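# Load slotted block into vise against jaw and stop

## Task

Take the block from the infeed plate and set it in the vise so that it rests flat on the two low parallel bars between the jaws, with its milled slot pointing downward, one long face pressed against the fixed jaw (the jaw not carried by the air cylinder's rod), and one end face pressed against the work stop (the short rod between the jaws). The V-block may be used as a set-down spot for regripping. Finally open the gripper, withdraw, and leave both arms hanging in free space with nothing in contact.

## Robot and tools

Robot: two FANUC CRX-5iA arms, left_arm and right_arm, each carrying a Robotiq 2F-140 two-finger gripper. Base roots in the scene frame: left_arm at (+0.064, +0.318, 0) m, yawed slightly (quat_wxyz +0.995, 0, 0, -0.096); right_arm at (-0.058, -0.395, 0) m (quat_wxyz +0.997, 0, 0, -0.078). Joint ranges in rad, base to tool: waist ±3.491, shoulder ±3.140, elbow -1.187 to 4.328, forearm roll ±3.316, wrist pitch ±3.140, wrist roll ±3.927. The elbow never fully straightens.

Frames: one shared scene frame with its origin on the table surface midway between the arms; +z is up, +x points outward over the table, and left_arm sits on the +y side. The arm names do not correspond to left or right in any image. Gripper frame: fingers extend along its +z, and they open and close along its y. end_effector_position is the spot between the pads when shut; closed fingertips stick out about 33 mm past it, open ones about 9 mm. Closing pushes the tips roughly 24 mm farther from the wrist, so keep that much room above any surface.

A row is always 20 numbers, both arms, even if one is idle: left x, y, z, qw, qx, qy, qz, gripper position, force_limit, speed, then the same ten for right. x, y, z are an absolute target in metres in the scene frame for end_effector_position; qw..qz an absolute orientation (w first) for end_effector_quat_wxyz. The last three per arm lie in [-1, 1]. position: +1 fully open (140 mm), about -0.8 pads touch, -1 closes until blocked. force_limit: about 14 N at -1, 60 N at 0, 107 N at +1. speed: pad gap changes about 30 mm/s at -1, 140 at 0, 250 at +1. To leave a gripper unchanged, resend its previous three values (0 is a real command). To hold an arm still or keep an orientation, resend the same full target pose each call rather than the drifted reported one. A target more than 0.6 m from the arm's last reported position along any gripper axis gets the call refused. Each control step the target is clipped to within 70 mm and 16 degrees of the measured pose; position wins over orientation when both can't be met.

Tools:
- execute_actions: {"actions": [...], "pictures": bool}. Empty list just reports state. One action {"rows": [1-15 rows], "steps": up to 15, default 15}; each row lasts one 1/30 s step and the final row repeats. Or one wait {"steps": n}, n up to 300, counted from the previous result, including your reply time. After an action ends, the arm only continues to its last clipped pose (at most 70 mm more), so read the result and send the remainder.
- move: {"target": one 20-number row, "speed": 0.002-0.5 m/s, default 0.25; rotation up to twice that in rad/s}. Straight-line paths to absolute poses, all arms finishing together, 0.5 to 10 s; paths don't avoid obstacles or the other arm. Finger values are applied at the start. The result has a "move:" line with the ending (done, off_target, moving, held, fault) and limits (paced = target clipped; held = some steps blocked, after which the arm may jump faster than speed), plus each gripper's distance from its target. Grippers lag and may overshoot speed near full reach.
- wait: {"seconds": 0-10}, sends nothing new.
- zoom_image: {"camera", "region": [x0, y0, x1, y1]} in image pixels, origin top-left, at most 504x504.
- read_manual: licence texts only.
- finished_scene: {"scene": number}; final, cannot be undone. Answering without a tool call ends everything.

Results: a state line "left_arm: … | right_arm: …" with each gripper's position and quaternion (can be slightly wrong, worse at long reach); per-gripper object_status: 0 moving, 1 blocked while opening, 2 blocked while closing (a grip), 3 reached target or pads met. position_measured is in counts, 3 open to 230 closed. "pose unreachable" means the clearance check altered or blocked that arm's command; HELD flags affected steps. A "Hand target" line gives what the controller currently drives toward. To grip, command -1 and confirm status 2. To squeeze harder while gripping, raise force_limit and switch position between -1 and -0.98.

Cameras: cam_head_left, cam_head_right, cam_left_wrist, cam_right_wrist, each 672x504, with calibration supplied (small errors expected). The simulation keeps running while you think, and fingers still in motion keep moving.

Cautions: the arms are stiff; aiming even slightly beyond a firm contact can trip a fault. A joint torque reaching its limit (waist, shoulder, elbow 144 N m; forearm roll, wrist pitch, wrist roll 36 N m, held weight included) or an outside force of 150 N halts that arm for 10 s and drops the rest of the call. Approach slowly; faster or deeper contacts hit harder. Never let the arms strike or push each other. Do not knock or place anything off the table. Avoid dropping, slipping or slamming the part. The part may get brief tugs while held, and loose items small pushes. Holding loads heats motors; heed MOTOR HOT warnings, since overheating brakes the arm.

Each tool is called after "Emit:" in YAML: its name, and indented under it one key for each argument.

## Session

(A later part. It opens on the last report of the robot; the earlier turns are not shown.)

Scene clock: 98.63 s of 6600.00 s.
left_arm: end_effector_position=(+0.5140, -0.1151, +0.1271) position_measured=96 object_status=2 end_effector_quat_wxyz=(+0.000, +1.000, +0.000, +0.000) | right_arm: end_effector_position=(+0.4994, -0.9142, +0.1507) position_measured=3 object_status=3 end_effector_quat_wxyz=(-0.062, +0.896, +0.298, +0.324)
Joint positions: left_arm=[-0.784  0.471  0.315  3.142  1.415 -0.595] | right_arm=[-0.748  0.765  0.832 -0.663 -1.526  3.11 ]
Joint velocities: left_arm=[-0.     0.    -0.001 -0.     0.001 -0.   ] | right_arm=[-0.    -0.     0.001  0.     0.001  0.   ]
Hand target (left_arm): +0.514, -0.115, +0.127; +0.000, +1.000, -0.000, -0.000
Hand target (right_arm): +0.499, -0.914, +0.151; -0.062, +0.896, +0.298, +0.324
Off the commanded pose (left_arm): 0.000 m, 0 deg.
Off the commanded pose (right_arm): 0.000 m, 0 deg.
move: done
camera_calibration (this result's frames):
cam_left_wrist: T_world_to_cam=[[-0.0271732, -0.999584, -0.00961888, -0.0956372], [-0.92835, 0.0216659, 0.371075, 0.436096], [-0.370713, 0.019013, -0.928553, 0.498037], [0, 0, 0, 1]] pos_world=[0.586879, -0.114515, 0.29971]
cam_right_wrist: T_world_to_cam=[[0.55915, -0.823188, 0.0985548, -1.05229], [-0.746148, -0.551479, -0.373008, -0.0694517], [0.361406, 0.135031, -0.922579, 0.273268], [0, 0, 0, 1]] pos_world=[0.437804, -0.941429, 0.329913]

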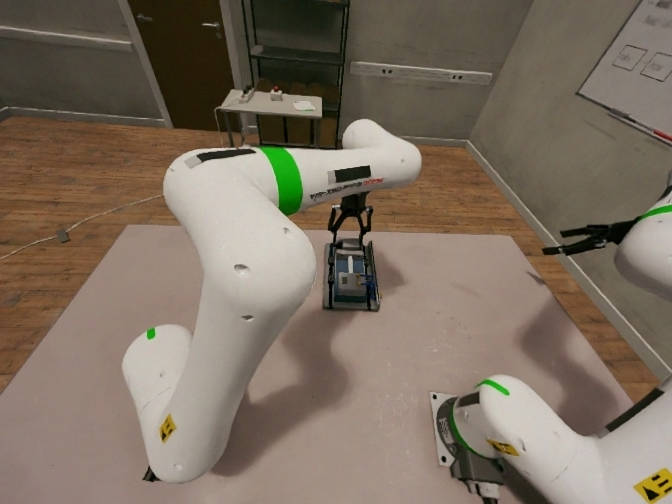

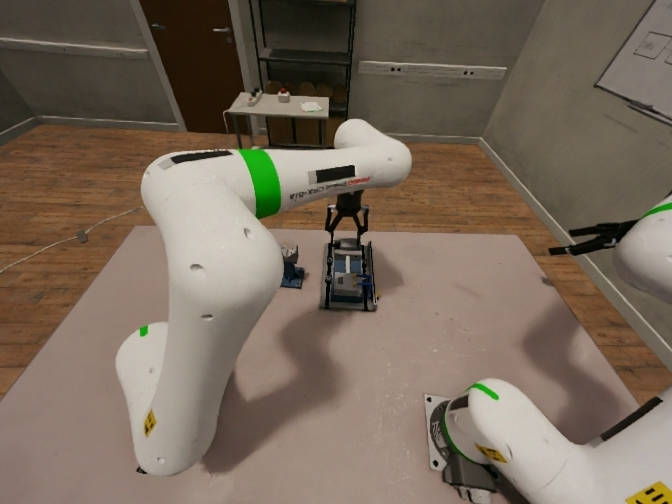

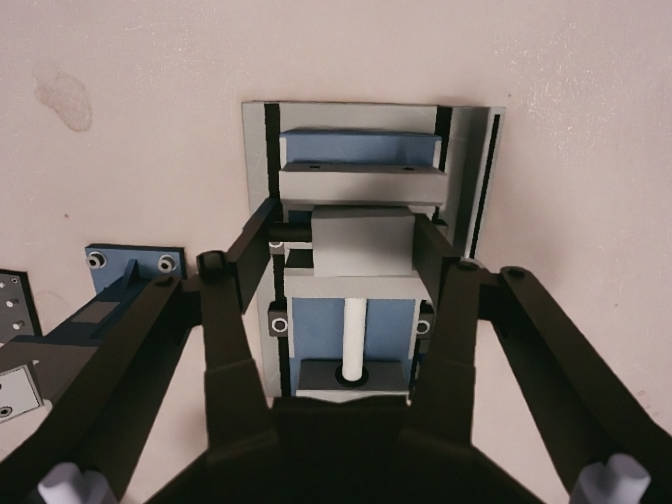

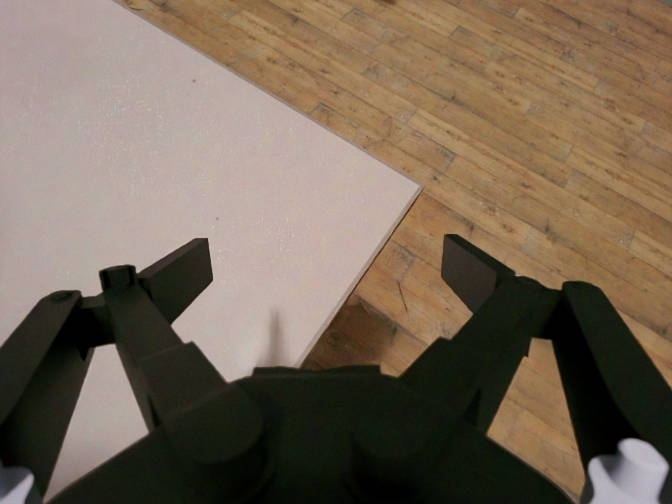

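Emit:
move:
  target: [0.514,-0.115,0.129,0,1,0,0,0.9,-1,0,0.4994,-0.9142,0.1507,-0.062,0.896,0.298,0.324,1,0,0]

Emit:
move:
  target: [0.527,-0.127,0.13,0,0.707,0.707,0,0.9,-1,0,0.4994,-0.9142,0.1507,-0.062,0.896,0.298,0.324,1,0,0]
  speed: 0.4

Emit:
move:
  target: [0.527,-0.127,0.13,0,0.707,0.707,0,-0.3,-1,-0.9,0.4994,-0.9142,0.1507,-0.062,0.896,0.298,0.324,1,0,0]

Emit:
move:
  target: [0.527,-0.127,0.13,0,0.707,0.707,0,0.5,-1,0,0.4994,-0.9142,0.1507,-0.062,0.896,0.298,0.324,1,0,0]

Emit:
move:
  target: [0.527,-0.14,0.19,0,0.707,0.707,0,0.5,-1,0,0.4994,-0.9142,0.1507,-0.062,0.896,0.298,0.324,1,0,0]

Scene clock: 106.57 s of 6600.00 s.
left_arm: end_effector_position=(+0.5140, -0.1150, +0.1290) position_measured=16 object_status=3 end_effector_quat_wxyz=(-0.000, +1.000, -0.000, -0.000) | right_arm: end_effector_position=(+0.4994, -0.9142, +0.1507) position_measured=3 object_status=3 end_effector_quat_wxyz=(-0.062, +0.896, +0.298, +0.324)
Joint positions: left_arm=[-0.784  0.47   0.319  3.142  1.419 -0.595] | right_arm=[-0.748  0.765  0.832 -0.663 -1.526  3.11 ]
Joint velocities: left_arm=[ 0.    -0.     0.     0.     0.001 -0.   ] | right_arm=[ 0.     0.     0.001 -0.     0.    -0.   ]
Hand target (left_arm): +0.514, -0.115, +0.129; -0.000, +1.000, +0.000, +0.000
Hand target (right_arm): +0.499, -0.914, +0.151; -0.062, +0.896, +0.298, +0.324
Off the commanded pose (left_arm): 0.000 m, 0 deg.
Off the commanded pose (right_arm): 0.000 m, 0 deg.
After step 90, 4.23 s passed at rest.
move: done
camera_calibration (this result's frames):
cam_left_wrist: T_world_to_cam=[[-0.0271931, -0.99958, -0.0099744, -0.0954289], [-0.92832, 0.0215508, 0.371158, 0.43531], [-0.370787, 0.0193524, -0.928516, 0.499882], [0, 0, 0, 1]] pos_world=[0.586862, -0.114444, 0.301628]
cam_right_wrist: T_world_to_cam=[[0.55915, -0.823188, 0.0985549, -1.05229], [-0.746148, -0.551479, -0.373008, -0.069452], [0.361406, 0.135031, -0.922579, 0.273268], [0, 0, 0, 1]] pos_world=[0.437804, -0.941429, 0.329913]

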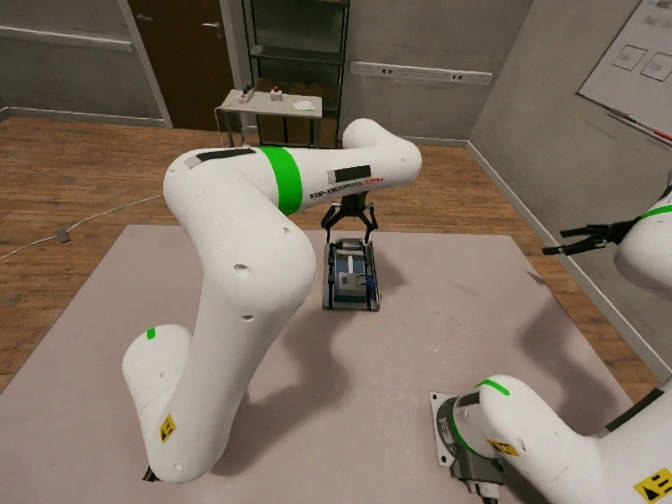

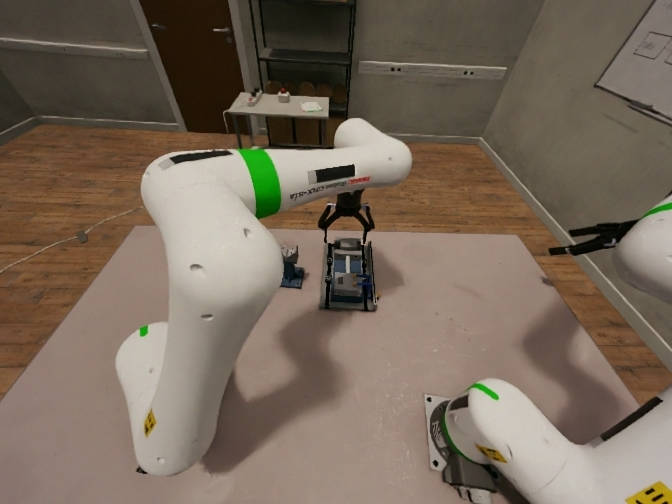

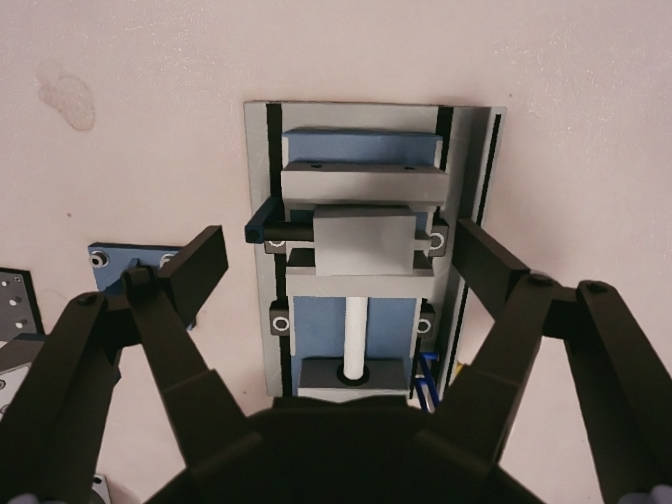

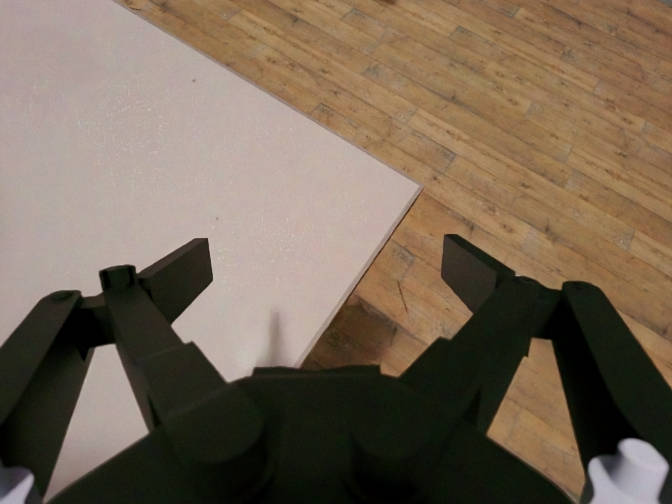

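Scene clock: 108.97 s of 6600.00 s.
left_arm: end_effector_position=(+0.5270, -0.1270, +0.1301) position_measured=16 object_status=3 end_effector_quat_wxyz=(+0.000, +0.707, +0.707, -0.000) | right_arm: end_effector_position=(+0.4994, -0.9142, +0.1507) position_measured=3 object_status=3 end_effector_quat_wxyz=(-0.062, +0.896, +0.298, +0.324)
Joint positions: left_arm=[-0.777  0.516  0.388  3.142  1.443  0.97 ] | right_arm=[-0.748  0.765  0.832 -0.663 -1.526  3.11 ]
Joint velocities: left_arm=[-0.001 -0.001  0.001  0.     0.     0.001] | right_arm=[-0.    -0.     0.003 -0.     0.001  0.   ]
Hand target (left_arm): +0.527, -0.127, +0.130; -0.000, +0.707, +0.707, -0.000
Hand target (right_arm): +0.499, -0.914, +0.151; -0.062, +0.896, +0.298, +0.324
Off the commanded pose (left_arm): 0.000 m, 0 deg.
Off the commanded pose (right_arm): 0.000 m, 0 deg.
move: done
camera_calibration (this result's frames):
cam_left_wrist: T_world_to_cam=[[0.999582, -0.0271355, -0.00993666, -0.524722], [-0.0215098, -0.928291, 0.371232, -0.151325], [-0.0192977, -0.370863, -0.928487, 0.271128], [0, 0, 0, 1]] pos_world=[0.52648, -0.0541612, 0.302702]
cam_right_wrist: T_world_to_cam=[[0.55915, -0.823188, 0.0985551, -1.05229], [-0.746148, -0.551479, -0.373008, -0.0694519], [0.361406, 0.135031, -0.922579, 0.273268], [0, 0, 0, 1]] pos_world=[0.437804, -0.941429, 0.329913]

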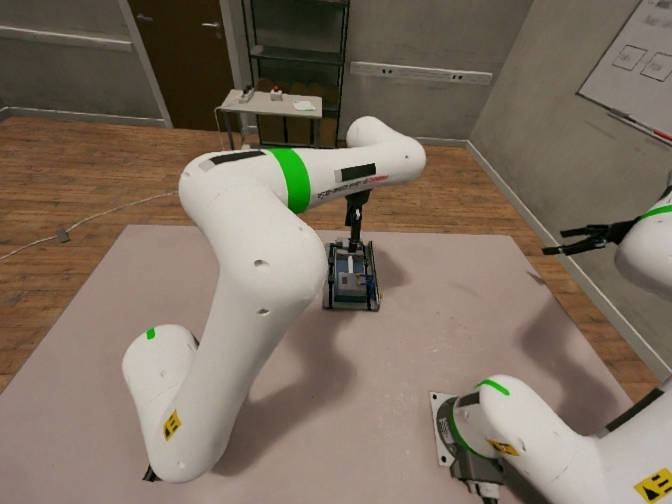

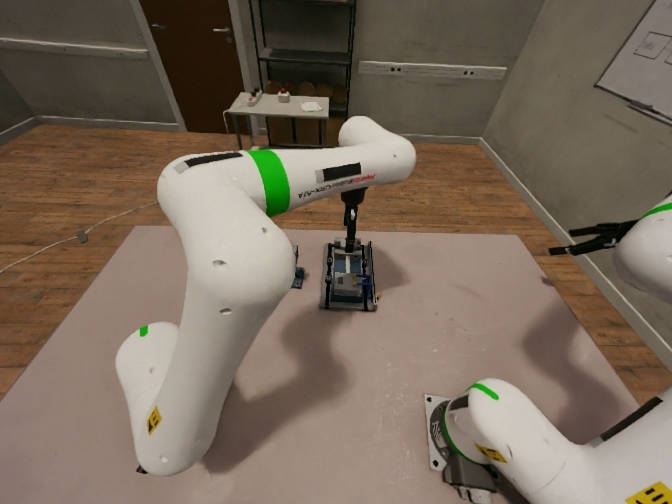

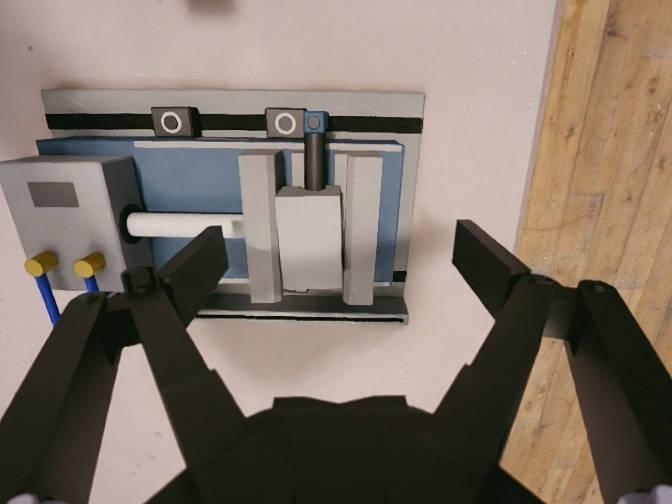

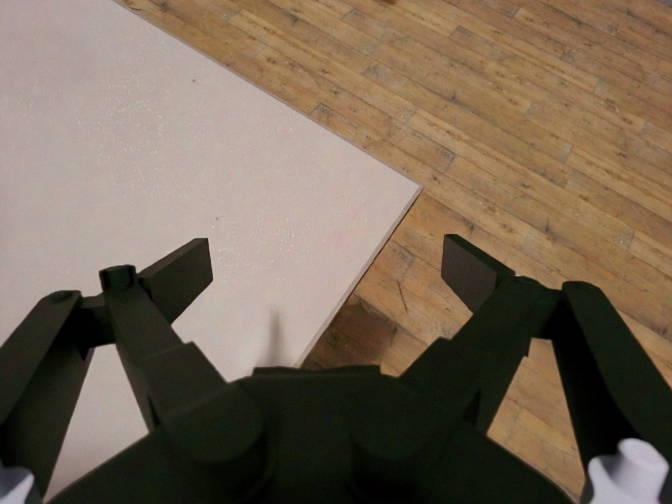

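Scene clock: 110.90 s of 6600.00 s.
left_arm: end_effector_position=(+0.5269, -0.1270, +0.1301) position_measured=131 object_status=0 end_effector_quat_wxyz=(-0.000, +0.707, +0.707, -0.000) | right_arm: end_effector_position=(+0.4994, -0.9142, +0.1507) position_measured=3 object_status=3 end_effector_quat_wxyz=(-0.062, +0.896, +0.298, +0.324)
Joint positions: left_arm=[-0.777  0.516  0.388  3.142  1.443  0.97 ] | right_arm=[-0.748  0.765  0.832 -0.663 -1.526  3.11 ]
Joint velocities: left_arm=[ 0.     0.    -0.    -0.     0.001  0.001] | right_arm=[-0.     0.001 -0.    -0.     0.    -0.   ]
Hand target (left_arm): +0.527, -0.127, +0.130; +0.000, +0.707, +0.707, +0.000
Hand target (right_arm): +0.499, -0.914, +0.151; -0.062, +0.896, +0.298, +0.324
Off the commanded pose (left_arm): 0.000 m, 0 deg.
Off the commanded pose (right_arm): 0.000 m, 0 deg.
move: done
camera_calibration (this result's frames):
cam_left_wrist: T_world_to_cam=[[0.999577, -0.0273024, -0.010037, -0.52454], [-0.0216281, -0.928299, 0.371205, -0.151277], [-0.0194522, -0.370831, -0.928497, 0.271289], [0, 0, 0, 1]] pos_world=[0.526323, -0.0541493, 0.302781]
cam_right_wrist: T_world_to_cam=[[0.559151, -0.823187, 0.0985548, -1.05229], [-0.746148, -0.551479, -0.373008, -0.069452], [0.361406, 0.135031, -0.922579, 0.273268], [0, 0, 0, 1]] pos_world=[0.437804, -0.941429, 0.329913]

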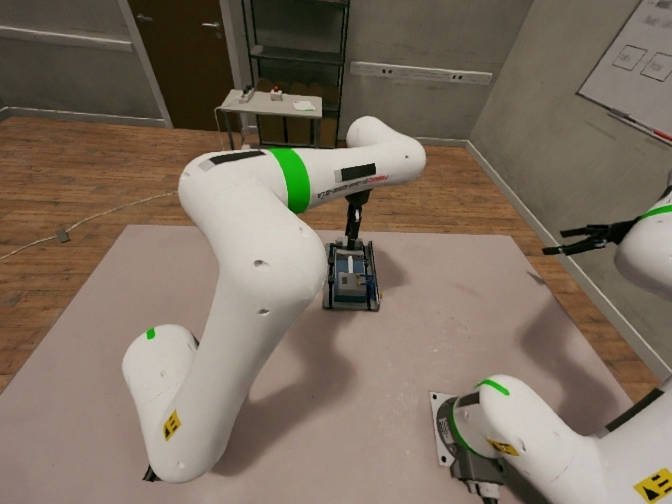

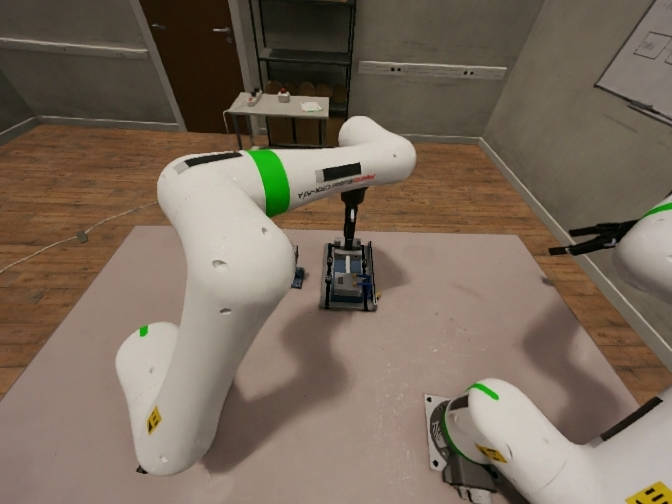

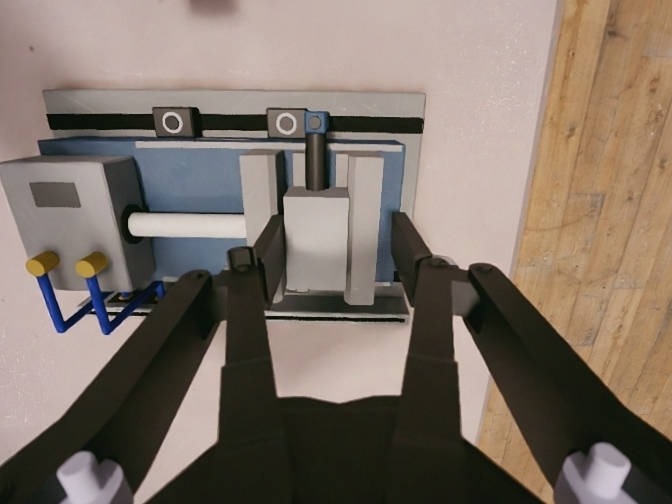

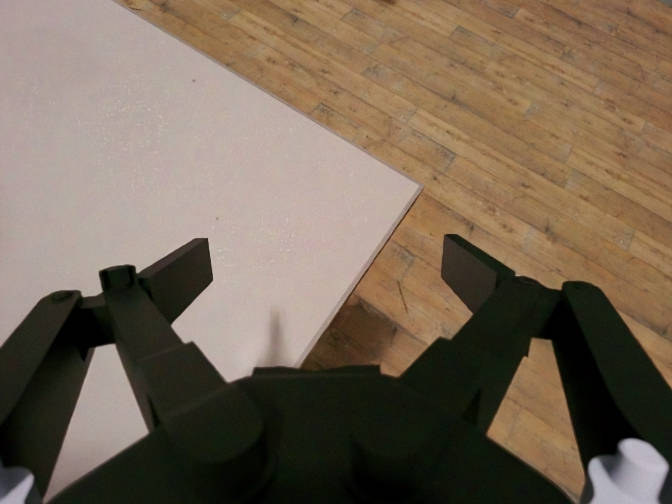

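Scene clock: 111.60 s of 6600.00 s.
left_arm: end_effector_position=(+0.5269, -0.1269, +0.1300) position_measured=66 object_status=3 end_effector_quat_wxyz=(-0.000, +0.707, +0.707, +0.000) | right_arm: end_effector_position=(+0.4994, -0.9142, +0.1507) position_measured=3 object_status=3 end_effector_quat_wxyz=(-0.062, +0.896, +0.298, +0.324)
Joint positions: left_arm=[-0.777  0.516  0.388  3.142  1.443  0.97 ] | right_arm=[-0.748  0.765  0.832 -0.663 -1.526  3.11 ]
Joint velocities: left_arm=[ 0.     0.    -0.     0.    -0.001 -0.   ] | right_arm=[-0.     0.     0.     0.001  0.     0.   ]
Hand target (left_arm): +0.527, -0.127, +0.130; -0.000, +0.707, +0.707, -0.000
Hand target (right_arm): +0.499, -0.914, +0.151; -0.062, +0.896, +0.298, +0.324
Off the commanded pose (left_arm): 0.000 m, 0 deg.
Off the commanded pose (right_arm): 0.000 m, 0 deg.
move: done
camera_calibration (this result's frames):
cam_left_wrist: T_world_to_cam=[[0.99958, -0.0271579, -0.0100881, -0.524608], [-0.0214785, -0.928369, 0.371039, -0.151212], [-0.0194421, -0.370667, -0.928562, 0.271189], [0, 0, 0, 1]] pos_world=[0.526413, -0.0541069, 0.30263]
cam_right_wrist: T_world_to_cam=[[0.559151, -0.823187, 0.0985546, -1.05229], [-0.746148, -0.551479, -0.373008, -0.069452], [0.361406, 0.135031, -0.922579, 0.273268], [0, 0, 0, 1]] pos_world=[0.437804, -0.941429, 0.329913]

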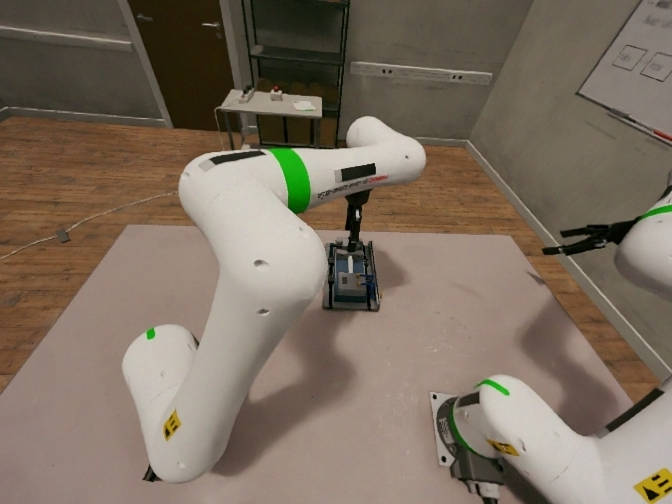

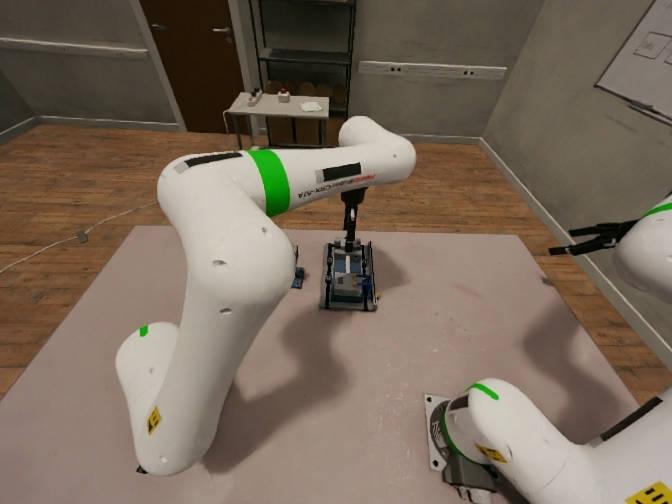

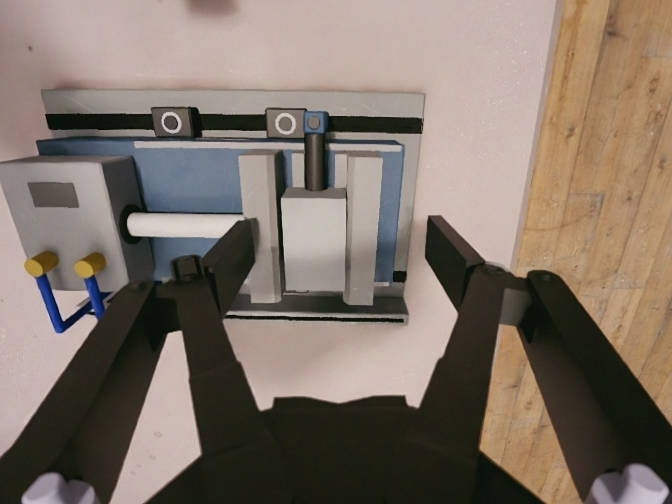

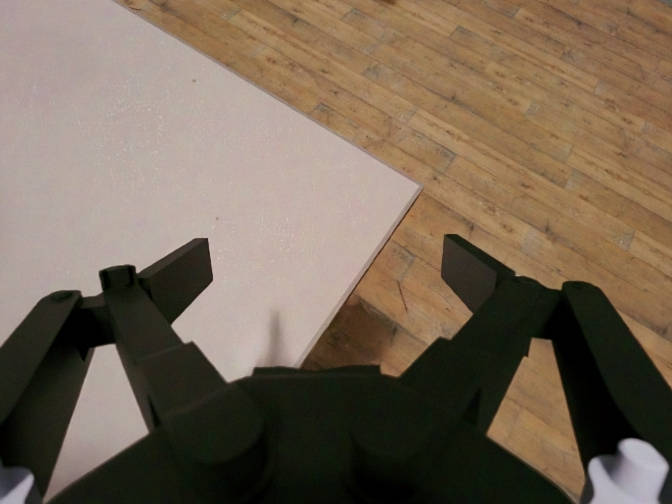

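Scene clock: 112.37 s of 6600.00 s.
left_arm: end_effector_position=(+0.5270, -0.1401, +0.1900) position_measured=66 object_status=3 end_effector_quat_wxyz=(-0.000, +0.707, +0.707, +0.000) | right_arm: end_effector_position=(+0.4994, -0.9142, +0.1507) position_measured=3 object_status=3 end_effector_quat_wxyz=(-0.062, +0.896, +0.298, +0.324)
Joint positions: left_arm=[-0.789  0.533  0.553  3.142  1.59   0.981] | right_arm=[-0.748  0.765  0.832 -0.663 -1.526  3.11 ]
Joint velocities: left_arm=[-0.     0.     0.001  0.     0.001 -0.   ] | right_arm=[ 0.     0.     0.001 -0.001 -0.001 -0.   ]
Hand target (left_arm): +0.527, -0.140, +0.190; +0.000, +0.707, +0.707, +0.000
Hand target (right_arm): +0.499, -0.914, +0.151; -0.062, +0.896, +0.298, +0.324
Off the commanded pose (left_arm): 0.000 m, 0 deg.
Off the commanded pose (right_arm): 0.000 m, 0 deg.
move: done
camera_calibration (this result's frames):
cam_left_wrist: T_world_to_cam=[[0.999586, -0.0269967, -0.0099272, -0.524467], [-0.0213874, -0.928351, 0.37109, -0.185692], [-0.0192341, -0.370724, -0.928544, 0.321913], [0, 0, 0, 1]] pos_world=[0.52647, -0.0672055, 0.362613]
cam_right_wrist: T_world_to_cam=[[0.559151, -0.823187, 0.0985547, -1.05229], [-0.746148, -0.551479, -0.373008, -0.069452], [0.361406, 0.135031, -0.922579, 0.273268], [0, 0, 0, 1]] pos_world=[0.437804, -0.941429, 0.329913]

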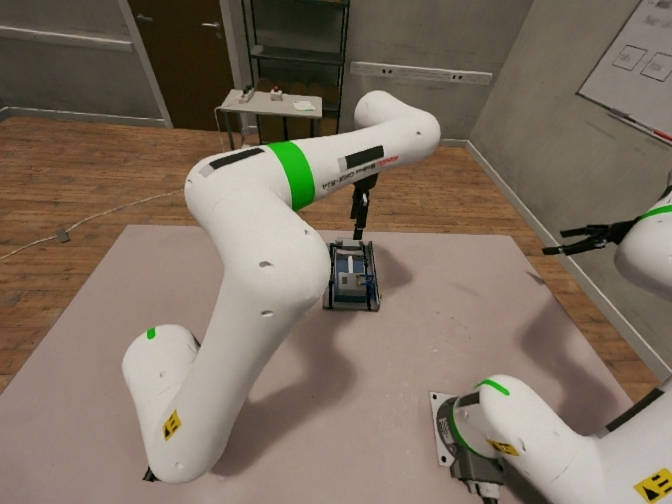

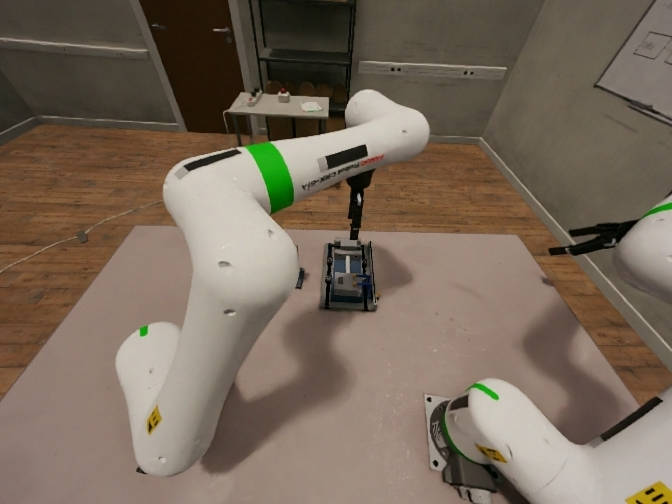

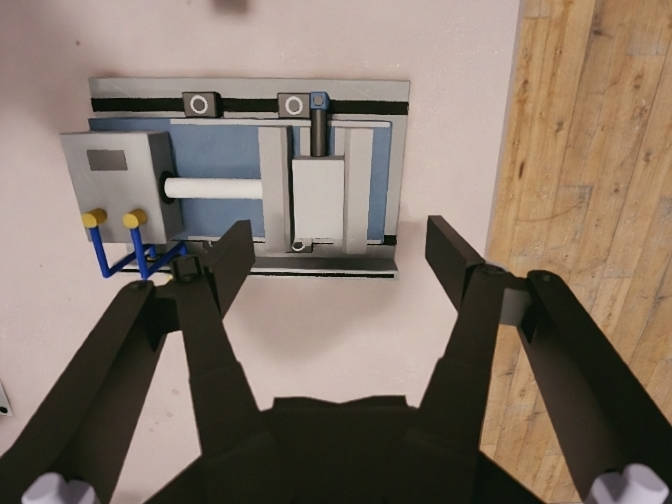

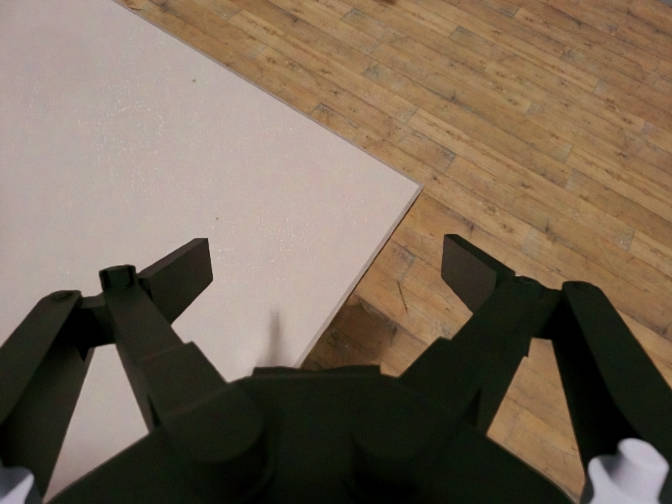

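Squaring the part may have opened a gap at the stop, so I'm checking.

Emit:
zoom_image:
  camera: "cam_left_wrist"
  region: [250,110,400,260]

Region (250, 110, 400, 260) of cam_left_wrist's 672x504 image, scaled by 3.360, with more detail than that image has.

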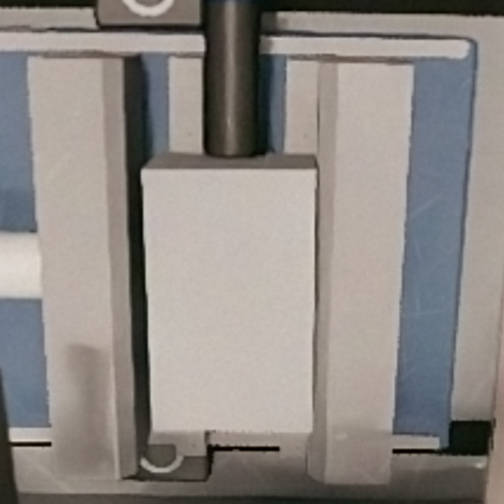

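Emit:
finished_scene:
  scene: 2

The scene is finished: the task was done.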